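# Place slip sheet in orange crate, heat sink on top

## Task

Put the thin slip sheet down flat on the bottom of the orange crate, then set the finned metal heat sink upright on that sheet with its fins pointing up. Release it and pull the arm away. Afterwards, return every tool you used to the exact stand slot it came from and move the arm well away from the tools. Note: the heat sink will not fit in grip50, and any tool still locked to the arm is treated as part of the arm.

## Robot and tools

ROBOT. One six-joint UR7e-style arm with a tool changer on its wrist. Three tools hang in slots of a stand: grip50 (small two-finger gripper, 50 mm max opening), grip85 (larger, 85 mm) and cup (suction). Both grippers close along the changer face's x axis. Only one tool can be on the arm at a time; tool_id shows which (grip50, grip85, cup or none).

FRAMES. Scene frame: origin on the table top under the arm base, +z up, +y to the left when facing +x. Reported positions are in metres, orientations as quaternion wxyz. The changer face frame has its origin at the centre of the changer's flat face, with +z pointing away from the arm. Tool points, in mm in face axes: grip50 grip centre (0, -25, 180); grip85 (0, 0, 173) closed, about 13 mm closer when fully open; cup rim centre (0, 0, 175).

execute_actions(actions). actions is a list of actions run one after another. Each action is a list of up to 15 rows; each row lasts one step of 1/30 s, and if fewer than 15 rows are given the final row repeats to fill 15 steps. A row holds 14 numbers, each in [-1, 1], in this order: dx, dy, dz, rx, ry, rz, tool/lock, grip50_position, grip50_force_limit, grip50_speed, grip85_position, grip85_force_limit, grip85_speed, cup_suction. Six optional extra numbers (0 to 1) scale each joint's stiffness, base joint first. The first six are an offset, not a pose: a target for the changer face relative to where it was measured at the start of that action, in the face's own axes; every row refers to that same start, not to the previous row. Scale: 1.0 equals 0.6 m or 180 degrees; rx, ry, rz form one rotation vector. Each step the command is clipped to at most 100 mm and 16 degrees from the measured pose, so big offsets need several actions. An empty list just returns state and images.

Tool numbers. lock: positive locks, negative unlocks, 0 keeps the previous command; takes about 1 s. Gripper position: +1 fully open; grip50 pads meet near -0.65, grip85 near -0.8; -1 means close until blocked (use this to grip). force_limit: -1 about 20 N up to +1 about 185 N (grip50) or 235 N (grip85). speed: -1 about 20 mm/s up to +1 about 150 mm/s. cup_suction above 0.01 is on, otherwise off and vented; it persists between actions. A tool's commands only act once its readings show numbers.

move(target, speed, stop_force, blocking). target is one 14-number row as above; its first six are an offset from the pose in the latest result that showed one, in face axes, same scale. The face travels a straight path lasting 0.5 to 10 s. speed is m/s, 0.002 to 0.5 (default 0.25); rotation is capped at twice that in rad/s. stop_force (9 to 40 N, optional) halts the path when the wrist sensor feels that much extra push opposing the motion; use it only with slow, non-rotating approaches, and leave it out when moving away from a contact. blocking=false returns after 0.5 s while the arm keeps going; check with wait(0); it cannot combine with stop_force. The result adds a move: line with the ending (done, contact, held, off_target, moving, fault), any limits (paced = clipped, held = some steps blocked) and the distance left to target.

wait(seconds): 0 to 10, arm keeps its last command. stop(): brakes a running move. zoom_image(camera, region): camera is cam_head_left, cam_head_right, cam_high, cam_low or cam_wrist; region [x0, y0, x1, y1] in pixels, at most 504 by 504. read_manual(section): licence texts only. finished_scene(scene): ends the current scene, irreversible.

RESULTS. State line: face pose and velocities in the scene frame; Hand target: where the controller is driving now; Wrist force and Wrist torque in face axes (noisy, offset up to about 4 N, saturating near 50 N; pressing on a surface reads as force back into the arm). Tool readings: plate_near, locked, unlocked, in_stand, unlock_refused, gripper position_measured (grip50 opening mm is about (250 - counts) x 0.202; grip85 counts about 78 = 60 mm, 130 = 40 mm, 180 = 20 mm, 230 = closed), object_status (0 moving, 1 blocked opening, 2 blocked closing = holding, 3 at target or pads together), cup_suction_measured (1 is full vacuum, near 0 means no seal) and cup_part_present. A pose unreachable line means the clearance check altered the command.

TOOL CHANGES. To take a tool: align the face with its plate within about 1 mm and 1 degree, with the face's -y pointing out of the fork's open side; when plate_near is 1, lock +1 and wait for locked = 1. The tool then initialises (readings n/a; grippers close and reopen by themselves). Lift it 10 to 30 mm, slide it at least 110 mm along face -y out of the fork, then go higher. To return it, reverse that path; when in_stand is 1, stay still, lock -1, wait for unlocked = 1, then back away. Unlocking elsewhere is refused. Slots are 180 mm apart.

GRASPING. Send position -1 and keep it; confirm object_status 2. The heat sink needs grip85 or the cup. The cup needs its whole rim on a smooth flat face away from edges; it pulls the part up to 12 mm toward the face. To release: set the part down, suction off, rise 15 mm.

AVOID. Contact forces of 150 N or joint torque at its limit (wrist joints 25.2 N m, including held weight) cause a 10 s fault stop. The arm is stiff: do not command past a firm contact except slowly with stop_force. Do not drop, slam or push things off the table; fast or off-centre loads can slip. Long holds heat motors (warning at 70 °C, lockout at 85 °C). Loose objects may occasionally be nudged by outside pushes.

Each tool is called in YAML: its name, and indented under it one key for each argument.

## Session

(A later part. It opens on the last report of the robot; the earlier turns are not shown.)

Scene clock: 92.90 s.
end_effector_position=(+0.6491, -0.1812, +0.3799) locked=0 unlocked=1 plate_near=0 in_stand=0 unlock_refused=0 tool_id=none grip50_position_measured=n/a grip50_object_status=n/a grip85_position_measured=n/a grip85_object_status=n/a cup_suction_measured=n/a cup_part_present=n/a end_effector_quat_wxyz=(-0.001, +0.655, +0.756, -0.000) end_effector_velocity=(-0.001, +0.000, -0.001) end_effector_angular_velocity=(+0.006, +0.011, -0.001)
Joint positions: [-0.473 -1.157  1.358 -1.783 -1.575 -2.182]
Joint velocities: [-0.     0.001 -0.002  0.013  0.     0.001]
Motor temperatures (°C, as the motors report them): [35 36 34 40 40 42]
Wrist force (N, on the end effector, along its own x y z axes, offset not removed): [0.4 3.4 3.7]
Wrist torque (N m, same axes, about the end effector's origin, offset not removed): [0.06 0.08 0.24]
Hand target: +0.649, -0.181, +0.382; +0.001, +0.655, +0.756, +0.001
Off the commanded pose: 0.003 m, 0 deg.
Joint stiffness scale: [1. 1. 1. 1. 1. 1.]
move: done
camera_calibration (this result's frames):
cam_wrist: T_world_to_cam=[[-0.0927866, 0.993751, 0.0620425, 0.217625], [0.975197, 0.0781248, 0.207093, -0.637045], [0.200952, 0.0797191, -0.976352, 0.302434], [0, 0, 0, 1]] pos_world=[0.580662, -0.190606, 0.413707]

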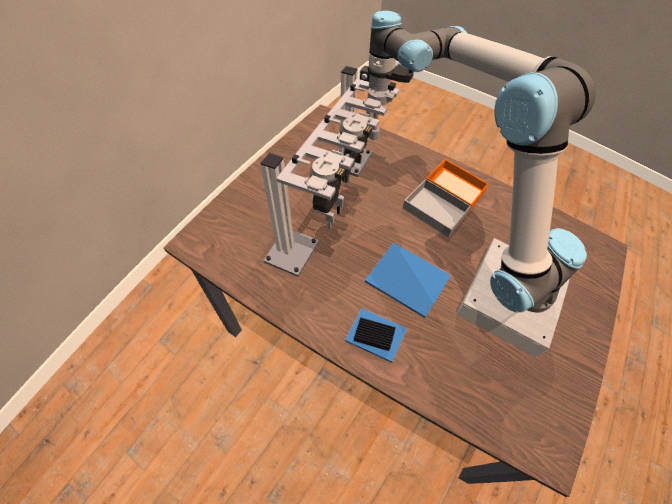

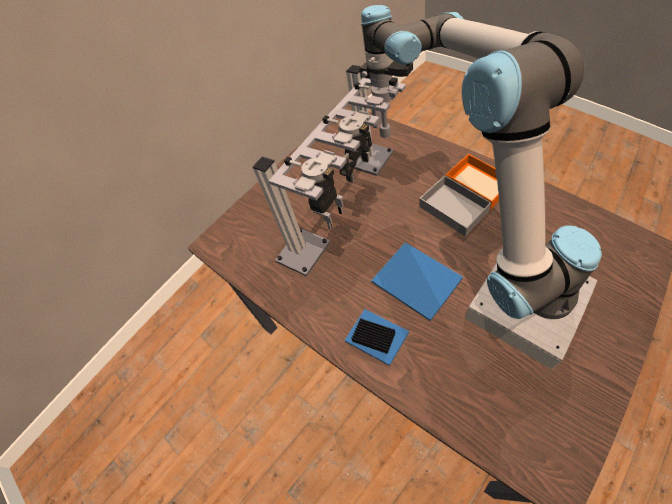

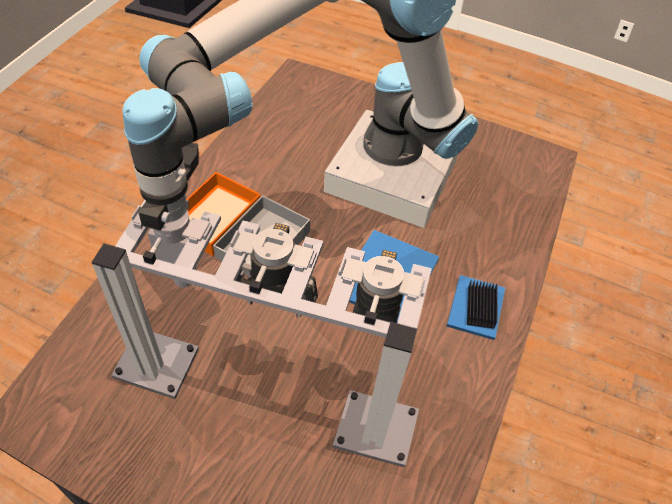

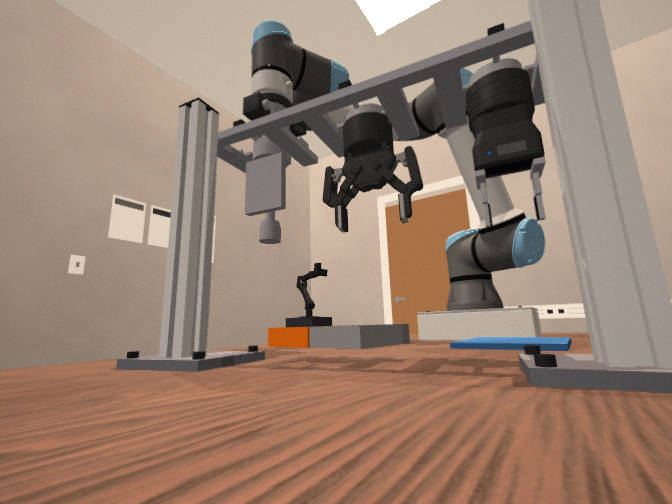

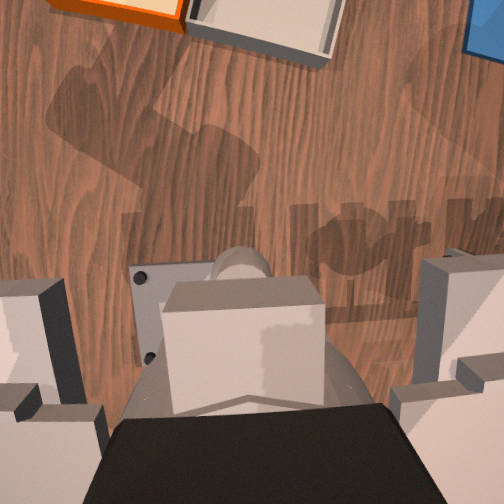

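Reference at +20 mm: block corners (162,313),(325,304).

move:
  target: [0.302,-0.002,0,0,0,0,0,1,0,0,1,0,0,0]
  speed: 0.15

Scene clock: 98.57 s.
end_effector_position=(+0.6234, -0.0037, +0.3802) locked=0 unlocked=1 plate_near=0 in_stand=0 unlock_refused=0 tool_id=none grip50_position_measured=n/a grip50_object_status=n/a grip85_position_measured=n/a grip85_object_status=n/a cup_suction_measured=n/a cup_part_present=n/a end_effector_quat_wxyz=(-0.000, +0.655, +0.756, +0.000) end_effector_velocity=(-0.000, +0.001, -0.000) end_effector_angular_velocity=(-0.001, -0.000, -0.014)
Joint positions: [-0.221 -1.274  1.523 -1.832 -1.578 -1.929]
Joint velocities: [ 0.001 -0.     0.001 -0.002 -0.001  0.015]
Motor temperatures (°C, as the motors report them): [35 36 34 40 40 42]
Wrist force (N, on the end effector, along its own x y z axes, offset not removed): [-0.4 4.4 2.9]
Wrist torque (N m, same axes, about the end effector's origin, offset not removed): [0.13 0.07 0.27]
Hand target: +0.622, -0.002, +0.380; -0.001, +0.655, +0.756, -0.000
Off the commanded pose: 0.002 m, 0 deg.
Joint stiffness scale: [1. 1. 1. 1. 1. 1.]
move: done
camera_calibration (this result's frames):
cam_wrist: T_world_to_cam=[[-0.0927878, 0.993762, 0.06186, 0.038887], [0.975053, 0.0781072, 0.207777, -0.626093], [0.201649, 0.0795959, -0.976218, 0.293254], [0, 0, 0, 1]] pos_world=[0.554948, -0.0130839, 0.413962]

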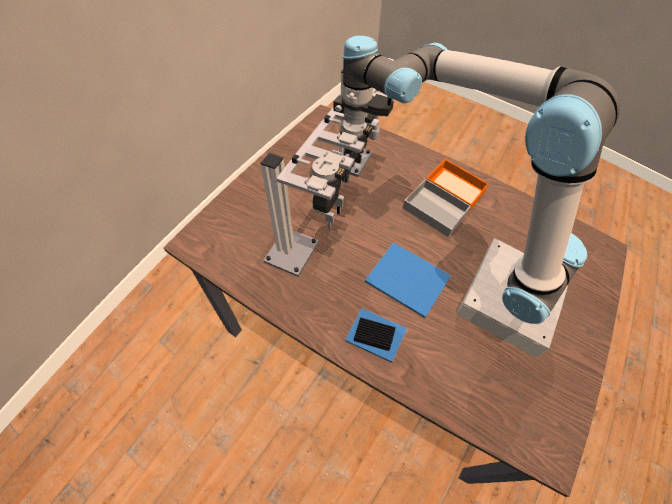

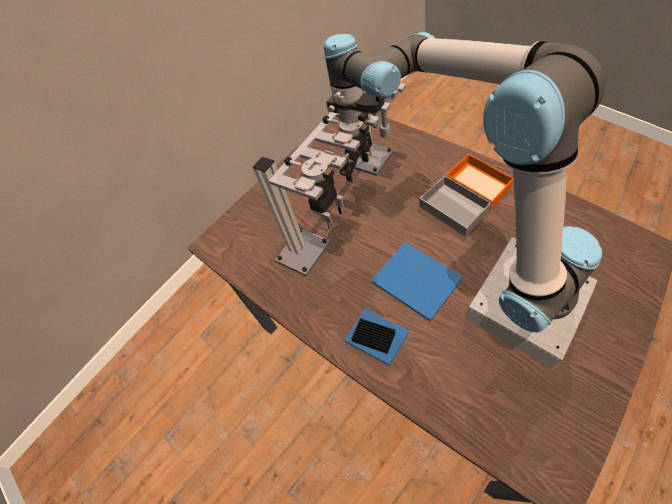

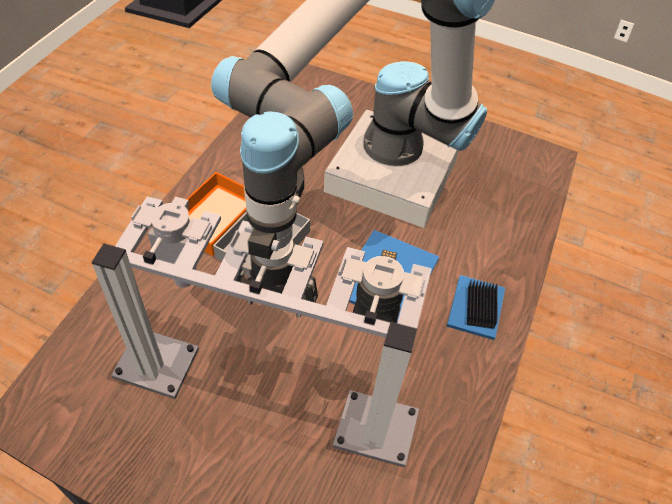

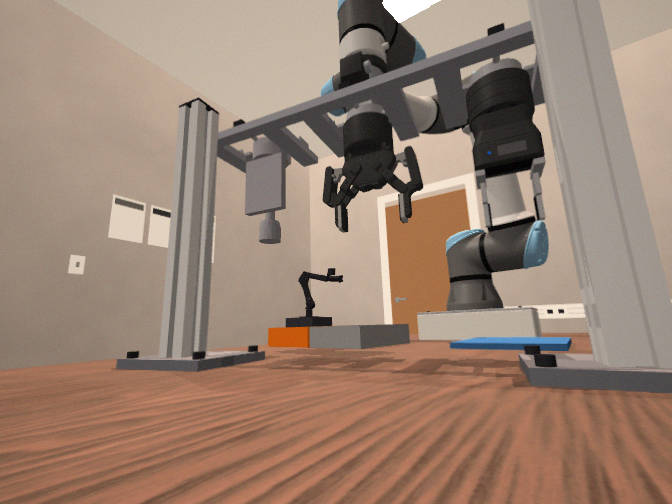

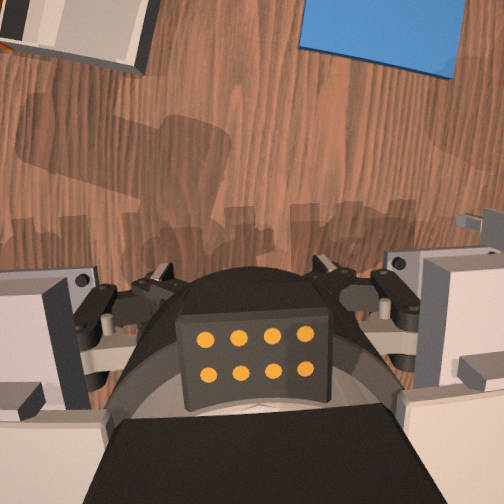

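Needs about +1.3 mm in x.

move:
  target: [0.0045,-0.001,0.008,0,0,0,0,1,0,0,1,0,0,0]

move:
  target: [0.001,-0.001,0.038,0.001,0,0,0,1,0,0,1,0,0,0]
  speed: 0.02

Scene clock: 103.23 s.
end_effector_position=(+0.6231, -0.0025, +0.3775) locked=0 unlocked=1 plate_near=0 in_stand=0 unlock_refused=0 tool_id=none grip50_position_measured=n/a grip50_object_status=n/a grip85_position_measured=n/a grip85_object_status=n/a cup_suction_measured=n/a cup_part_present=n/a end_effector_quat_wxyz=(+0.001, +0.655, +0.755, +0.001) end_effector_velocity=(+0.000, +0.001, -0.001) end_effector_angular_velocity=(-0.002, -0.004, +0.000)
Joint positions: [-0.219 -1.274  1.531 -1.843 -1.578 -1.926]
Joint velocities: [ 0.001 -0.     0.004 -0.008 -0.001  0.001]
Motor temperatures (°C, as the motors report them): [35 36 34 40 40 42]
Wrist force (N, on the end effector, along its own x y z axes, offset not removed): [-0.9 3.7 2.9]
Wrist torque (N m, same axes, about the end effector's origin, offset not removed): [0.08 0.14 0.20]
Hand target: +0.622, -0.001, +0.375; -0.000, +0.655, +0.756, +0.000
Off the commanded pose: 0.003 m, 0 deg.
Joint stiffness scale: [1. 1. 1. 1. 1. 1.]
move: done
camera_calibration (this result's frames):
cam_wrist: T_world_to_cam=[[-0.0917263, 0.993924, 0.0608387, 0.0375665], [0.974554, 0.0770545, 0.210491, -0.626023], [0.204524, 0.0785982, -0.975701, 0.288631], [0, 0, 0, 1]] pos_world=[0.554507, -0.0117863, 0.411104]

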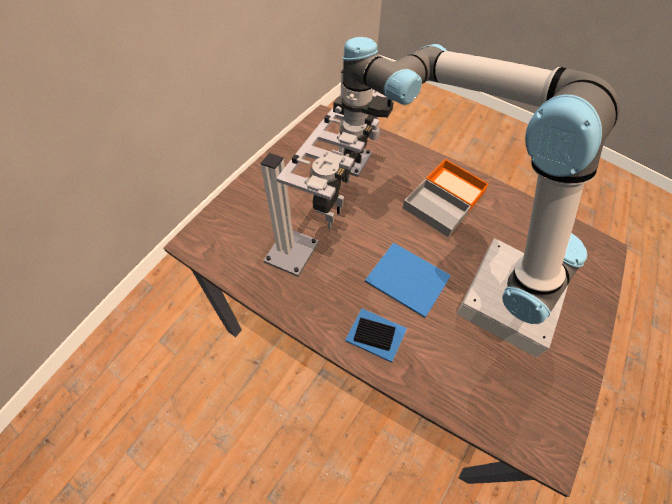

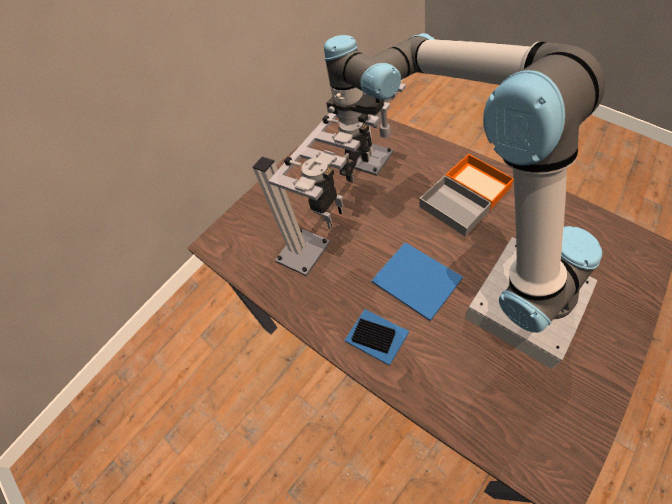

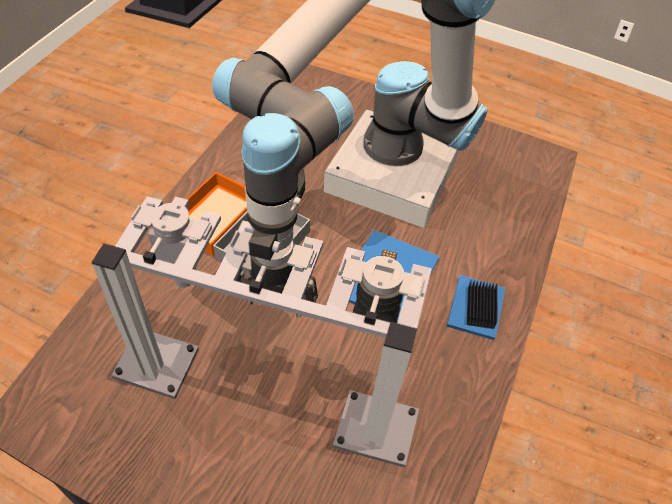

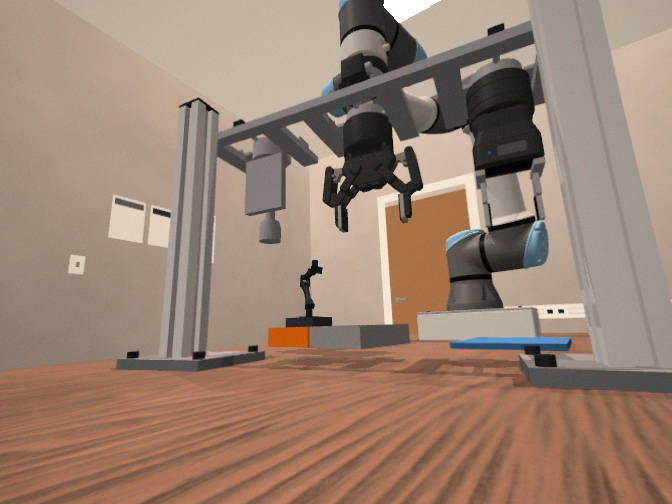

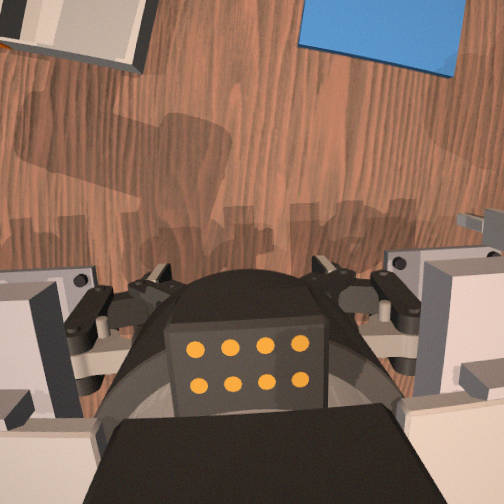

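Scene clock: 104.67 s.
end_effector_position=(+0.6236, -0.0025, +0.3599) locked=0 unlocked=1 plate_near=1 in_stand=1 unlock_refused=0 tool_id=none grip50_position_measured=n/a grip50_object_status=n/a grip85_position_measured=n/a grip85_object_status=n/a cup_suction_measured=n/a cup_part_present=n/a end_effector_quat_wxyz=(+0.003, +0.655, +0.755, +0.002) end_effector_velocity=(+0.001, -0.001, +0.000) end_effector_angular_velocity=(-0.003, -0.006, -0.001)
Joint positions: [-0.219 -1.262  1.564 -1.892 -1.578 -1.926]
Joint velocities: [-0.     0.001  0.001 -0.008 -0.002  0.001]
Motor temperatures (°C, as the motors report them): [35 36 34 40 40 42]
Wrist force (N, on the end effector, along its own x y z axes, offset not removed): [1.3 0.6 -6.7]
Wrist torque (N m, same axes, about the end effector's origin, offset not removed): [0.44 0.25 0.22]
Hand target: +0.622, -0.002, +0.355; -0.000, +0.655, +0.755, -0.000
Off the commanded pose: 0.005 m, 0 deg.
Joint stiffness scale: [1. 1. 1. 1. 1. 1.]
move: off_target
camera_calibration (this result's frames):
cam_wrist: T_world_to_cam=[[-0.0920235, 0.994007, 0.0590021, 0.0395035], [0.973414, 0.077319, 0.215608, -0.623961], [0.209754, 0.0772745, -0.974696, 0.267742], [0, 0, 0, 1]] pos_world=[0.554848, -0.0117123, 0.393167]

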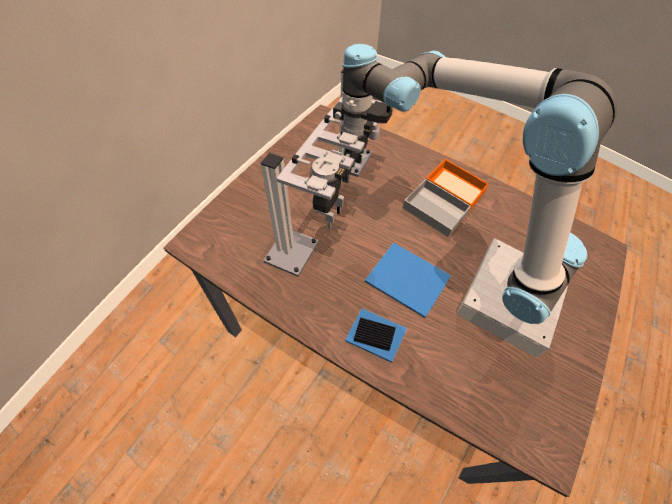

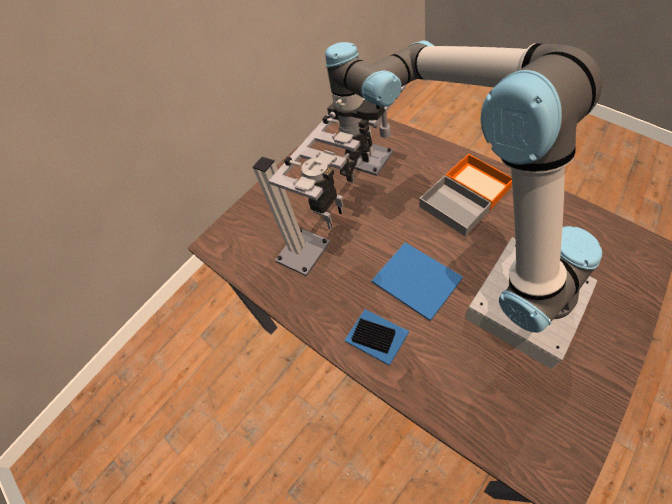

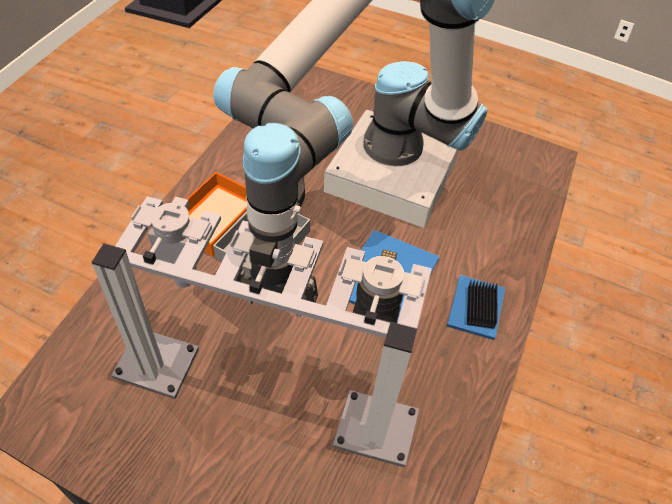

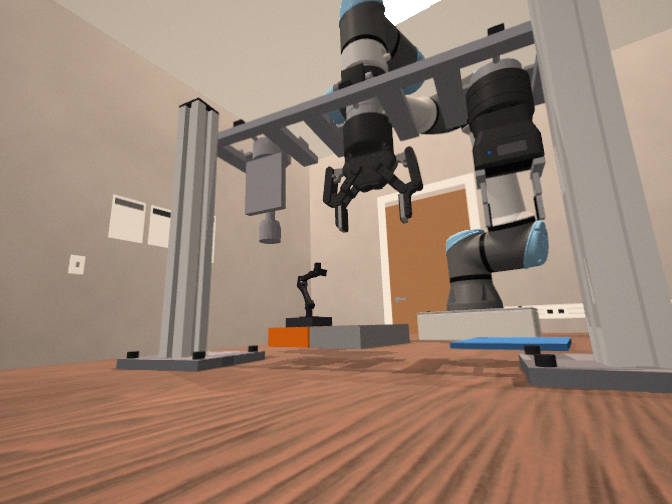

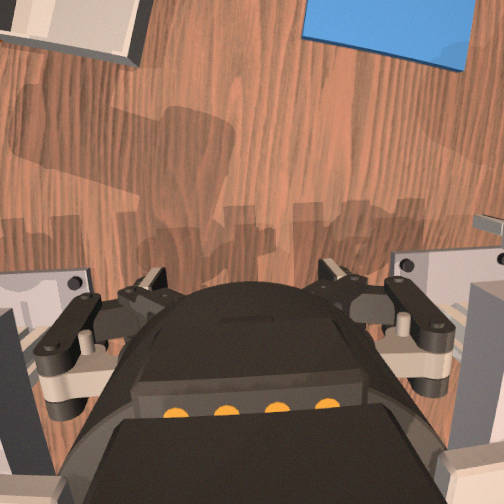

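execute_actions:
  actions:
    - [[0,0,0.004,0.002,0,0,1,1,0,0,1,0,0,0]]
    - [[0,0,0,0,0,0,1,1,0,0,1,0,0,0]]
    - [[0,0,0,0,0,0,1,1,0,0,1,0,0,0]]

move:
  target: [0,0,-0.036,0,0,0,0,1,0,0,1,0,0,0]
  speed: 0.05

move:
  target: [0,-0.25,0,0,0,0,0,1,0,0,1,0,0,0]
  speed: 0.15

move:
  target: [0.635,-0.1,0.13,0,0,0,0,1,0,0,1,0,0,0]

Scene clock: 110.87 s.
end_effector_position=(+0.6235, -0.0025, +0.3603) locked=1 unlocked=0 plate_near=1 in_stand=1 unlock_refused=0 tool_id=grip85 grip50_position_measured=n/a grip50_object_status=n/a grip85_position_measured=n/a grip85_object_status=n/a cup_suction_measured=n/a cup_part_present=n/a end_effector_quat_wxyz=(+0.004, +0.655, +0.755, +0.002) end_effector_velocity=(-0.000, -0.000, +0.001) end_effector_angular_velocity=(-0.000, -0.002, -0.001)
Joint positions: [-0.219 -1.263  1.564 -1.892 -1.578 -1.926]
Joint velocities: [-0.001 -0.002  0.    -0.    -0.     0.   ]
Motor temperatures (°C, as the motors report them): [35 36 34 40 40 42]
Wrist force (N, on the end effector, along its own x y z axes, offset not removed): [-0.5 3.9 1.2]
Wrist torque (N m, same axes, about the end effector's origin, offset not removed): [0.10 0.11 0.20]
Hand target: +0.624, -0.003, +0.360; +0.004, +0.655, +0.755, +0.002
Off the commanded pose: 0.000 m, 0 deg.
Joint stiffness scale: [1. 1. 1. 1. 1. 1.]
camera_calibration (this result's frames):
cam_wrist: T_world_to_cam=[[-0.0920907, 0.994037, 0.0583998, 0.0397629], [0.973297, 0.0774745, 0.216081, -0.624102], [0.210268, 0.0767394, -0.974627, 0.267801], [0, 0, 0, 1]] pos_world=[0.554789, -0.0117247, 0.393541]

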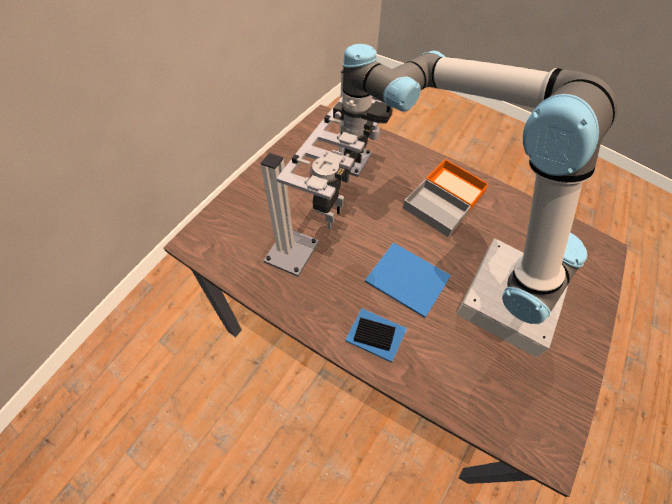

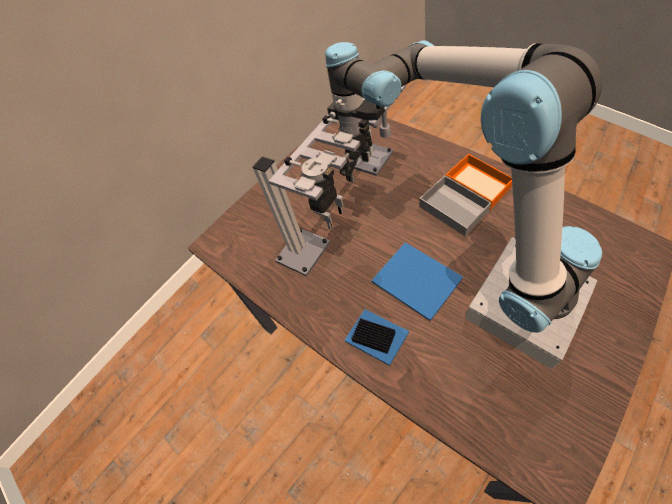

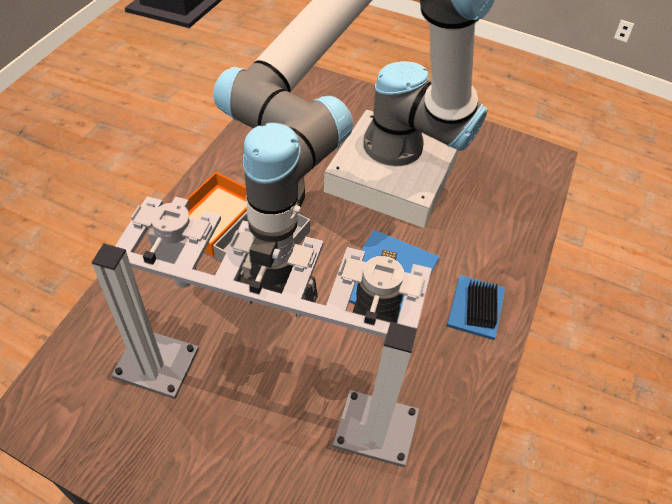

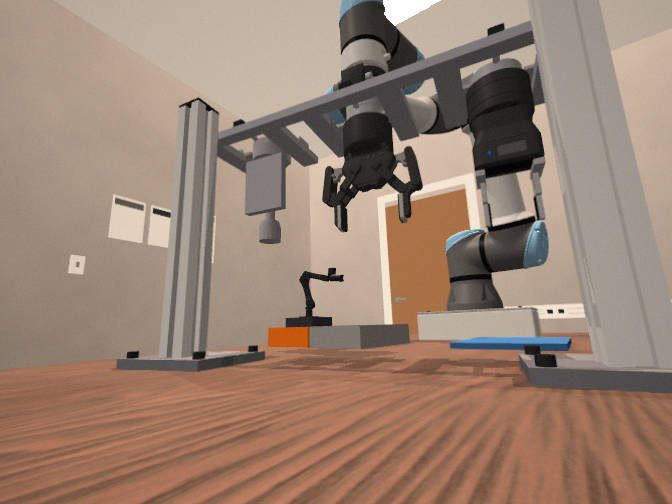

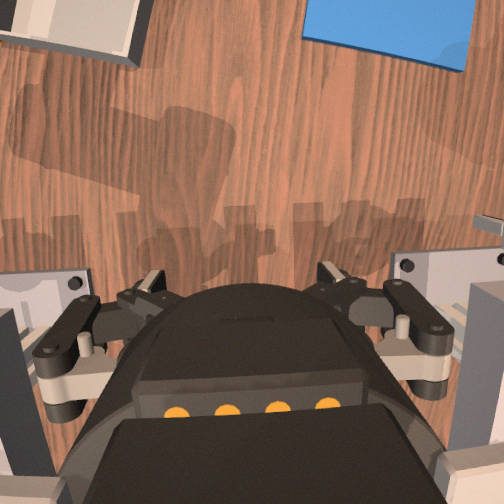

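Scene clock: 111.73 s.
end_effector_position=(+0.6229, -0.0025, +0.3796) locked=1 unlocked=0 plate_near=1 in_stand=0 unlock_refused=0 tool_id=grip85 grip50_position_measured=n/a grip50_object_status=n/a grip85_position_measured=n/a grip85_object_status=n/a cup_suction_measured=n/a cup_part_present=n/a end_effector_quat_wxyz=(+0.003, +0.655, +0.755, +0.001) end_effector_velocity=(-0.002, +0.000, -0.001) end_effector_angular_velocity=(+0.002, +0.014, -0.000)
Joint positions: [-0.219 -1.276  1.53  -1.842 -1.578 -1.926]
Joint velocities: [-0.     0.    -0.     0.014 -0.001  0.   ]
Motor temperatures (°C, as the motors report them): [35 36 34 40 40 42]
Wrist force (N, on the end effector, along its own x y z axes, offset not removed): [-0.9 4.6 2.6]
Wrist torque (N m, same axes, about the end effector's origin, offset not removed): [0.12 0.17 0.19]
Hand target: +0.623, -0.002, +0.382; +0.004, +0.655, +0.755, +0.002
Off the commanded pose: 0.002 m, 0 deg.
Joint stiffness scale: [1. 1. 1. 1. 1. 1.]
move: done
camera_calibration (this result's frames):
cam_wrist: T_world_to_cam=[[-0.0919869, 0.993997, 0.0592325, 0.0382018], [0.97384, 0.0773901, 0.213649, -0.627081], [0.207783, 0.0773359, -0.975113, 0.288474], [0, 0, 0, 1]] pos_world=[0.554251, -0.011752, 0.413007]

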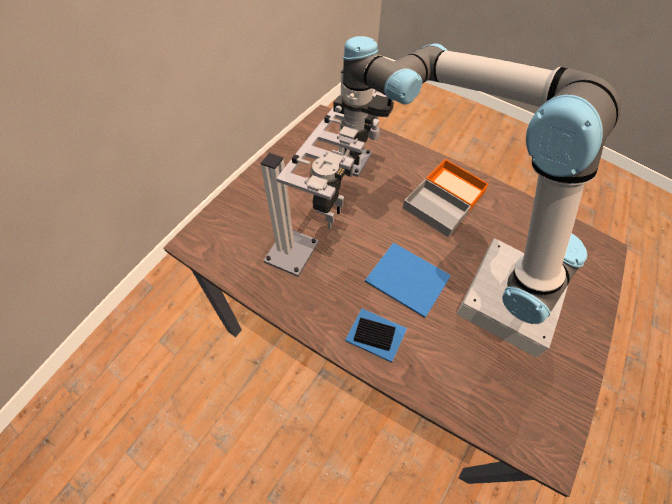

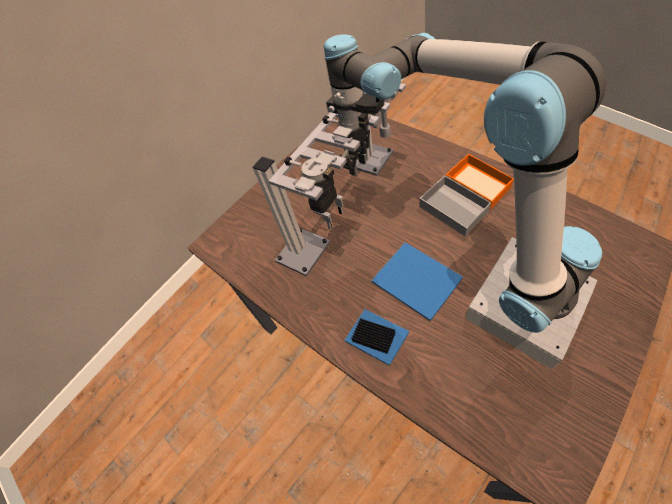

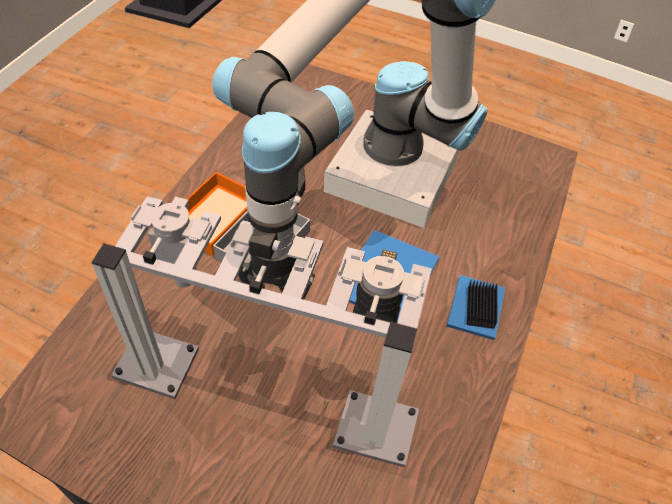

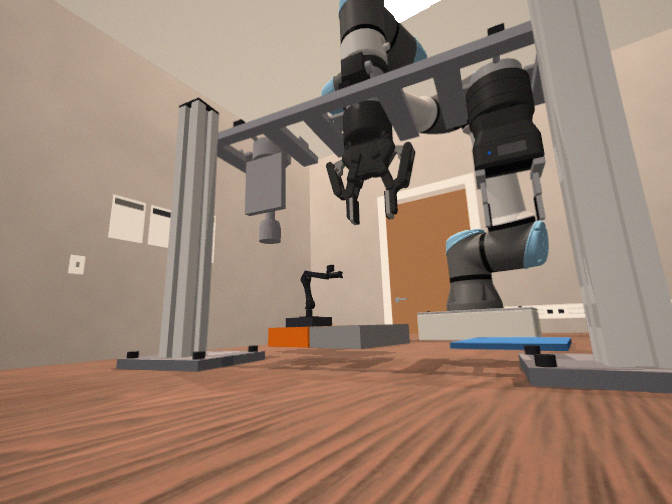

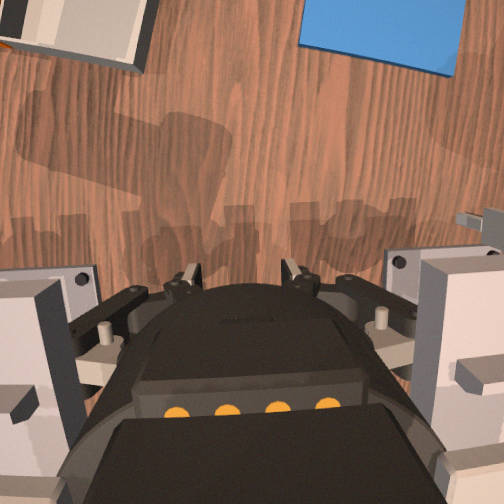

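Scene clock: 113.33 s.
end_effector_position=(+0.4760, -0.0231, +0.3793) locked=1 unlocked=0 plate_near=1 in_stand=0 unlock_refused=0 tool_id=grip85 grip50_position_measured=n/a grip50_object_status=n/a grip85_position_measured=n/a grip85_object_status=n/a cup_suction_measured=n/a cup_part_present=n/a end_effector_quat_wxyz=(+0.004, +0.655, +0.756, +0.002) end_effector_velocity=(-0.002, -0.000, -0.001) end_effector_angular_velocity=(+0.002, +0.002, +0.004)
Joint positions: [-0.331 -1.624  1.93  -1.897 -1.577 -2.039]
Joint velocities: [-0.003 -0.005  0.007  0.001  0.001 -0.007]
Motor temperatures (°C, as the motors report them): [35 36 34 40 40 42]
Wrist force (N, on the end effector, along its own x y z axes, offset not removed): [-1.3 4.1 2.0]
Wrist torque (N m, same axes, about the end effector's origin, offset not removed): [0.02 0.16 0.23]
Hand target: +0.474, -0.024, +0.379; +0.003, +0.655, +0.755, +0.002
Off the commanded pose: 0.002 m, 0 deg.
Joint stiffness scale: [1. 1. 1. 1. 1. 1.]
move: done
camera_calibration (this result's frames):
cam_wrist: T_world_to_cam=[[-0.0928814, 0.993984, 0.0580377, 0.0460571], [0.973416, 0.0783935, 0.215211, -0.482712], [0.209367, 0.0764839, -0.974841, 0.319341], [0, 0, 0, 1]] pos_world=[0.407298, -0.032363, 0.412519]

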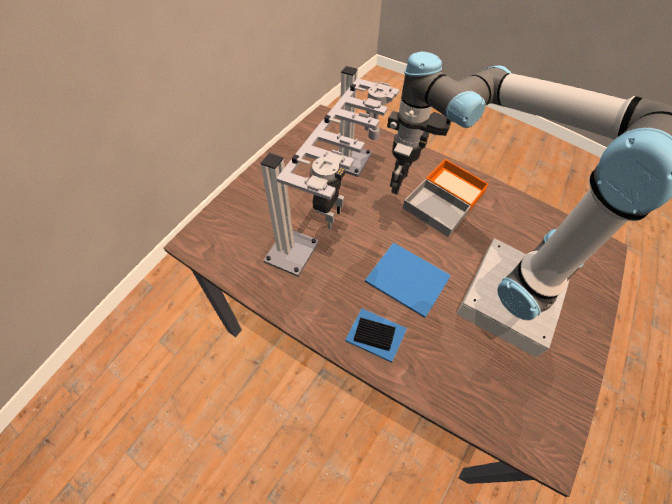

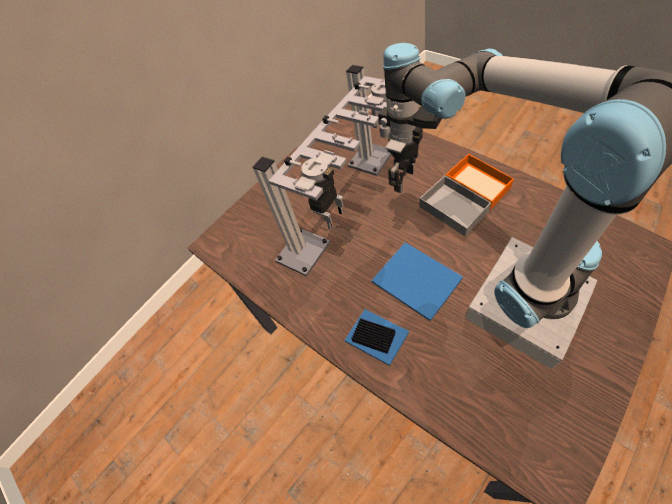

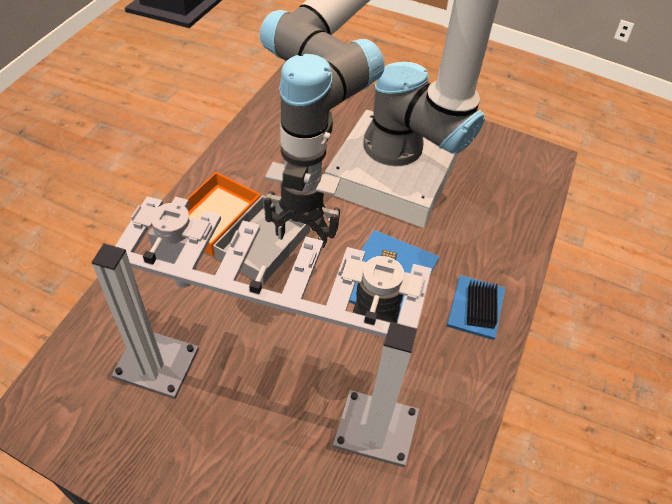

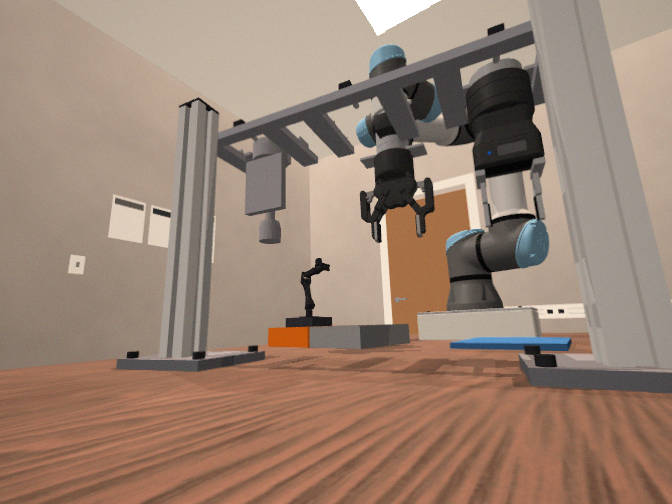

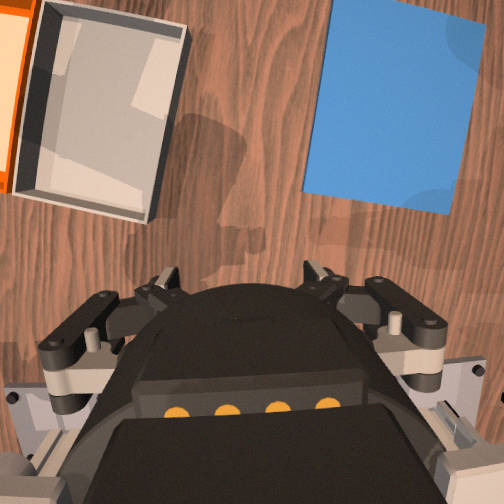

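Scene clock: 115.60 s.
end_effector_position=(+0.3630, +0.3435, +0.2985) locked=1 unlocked=0 plate_near=1 in_stand=0 unlock_refused=0 tool_id=grip85 grip50_position_measured=n/a grip50_object_status=n/a grip85_position_measured=3 grip85_object_status=3 cup_suction_measured=n/a cup_part_present=n/a end_effector_quat_wxyz=(+0.004, +0.655, +0.755, +0.000) end_effector_velocity=(-0.000, +0.003, -0.001) end_effector_angular_velocity=(-0.003, -0.000, -0.006)
Joint positions: [ 0.496 -1.466  2.002 -2.115 -1.591 -1.212]
Joint velocities: [ 0.006  0.005 -0.004  0.    -0.003  0.012]
Motor temperatures (°C, as the motors report them): [35 36 34 40 40 42]
Wrist force (N, on the end effector, along its own x y z axes, offset not removed): [-0.3 4.2 2.5]
Wrist torque (N m, same axes, about the end effector's origin, offset not removed): [0.11 0.14 0.16]
Hand target: +0.364, +0.345, +0.299; +0.005, +0.655, +0.756, +0.001
Off the commanded pose: 0.002 m, 0 deg.
Joint stiffness scale: [1. 1. 1. 1. 1. 1.]
move: done
camera_calibration (this result's frames):
cam_wrist: T_world_to_cam=[[-0.0923924, 0.994153, 0.055895, -0.323814], [0.973758, 0.0784863, 0.213624, -0.383743], [0.207988, 0.0741654, -0.975316, 0.237668], [0, 0, 0, 1]] pos_world=[0.294323, 0.334412, 0.331877]

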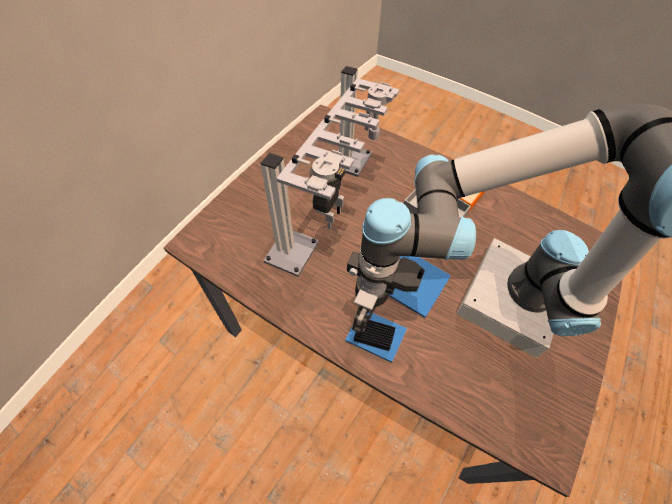

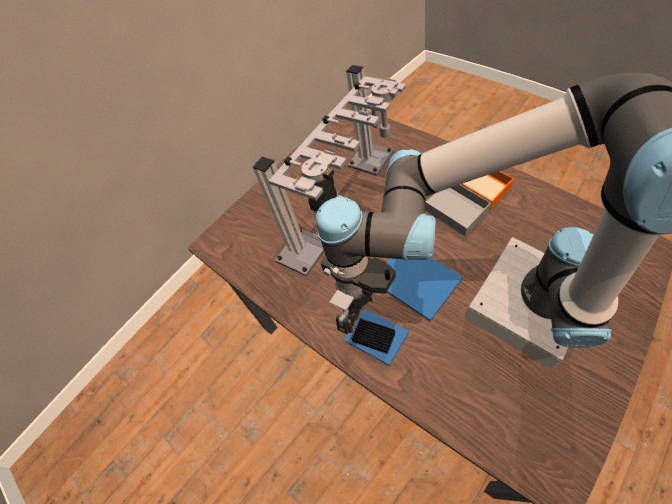

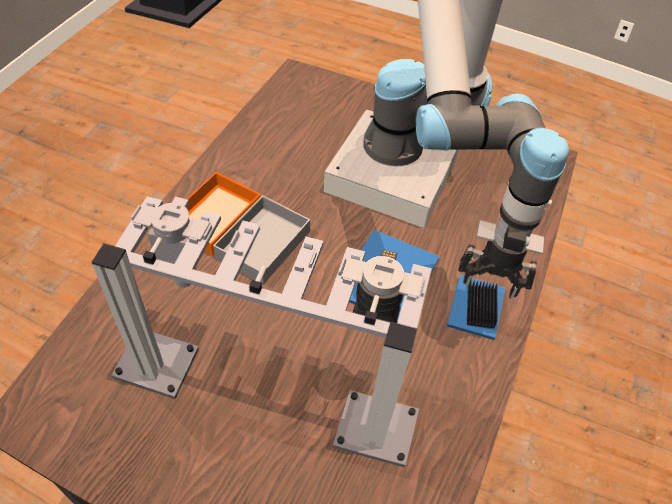

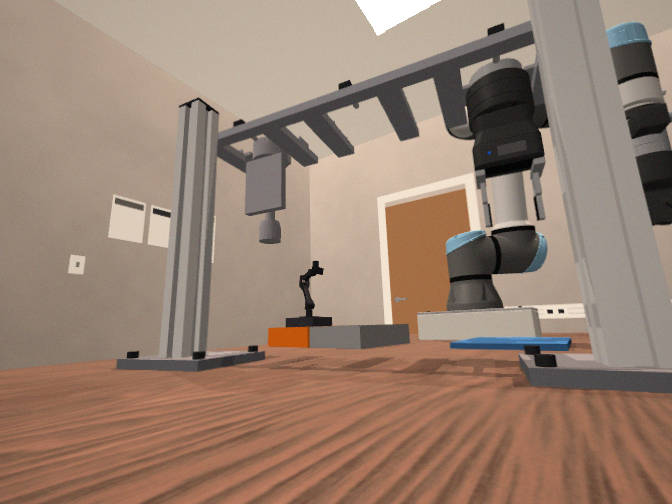

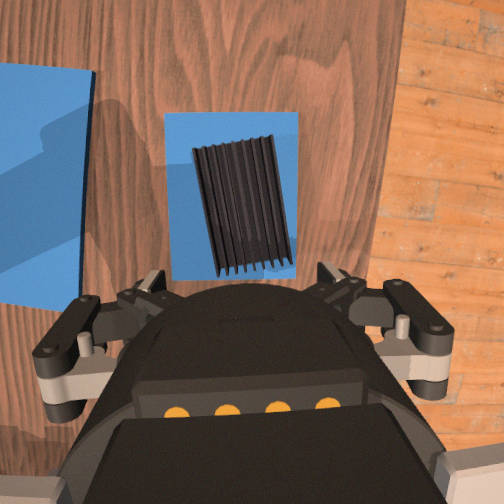

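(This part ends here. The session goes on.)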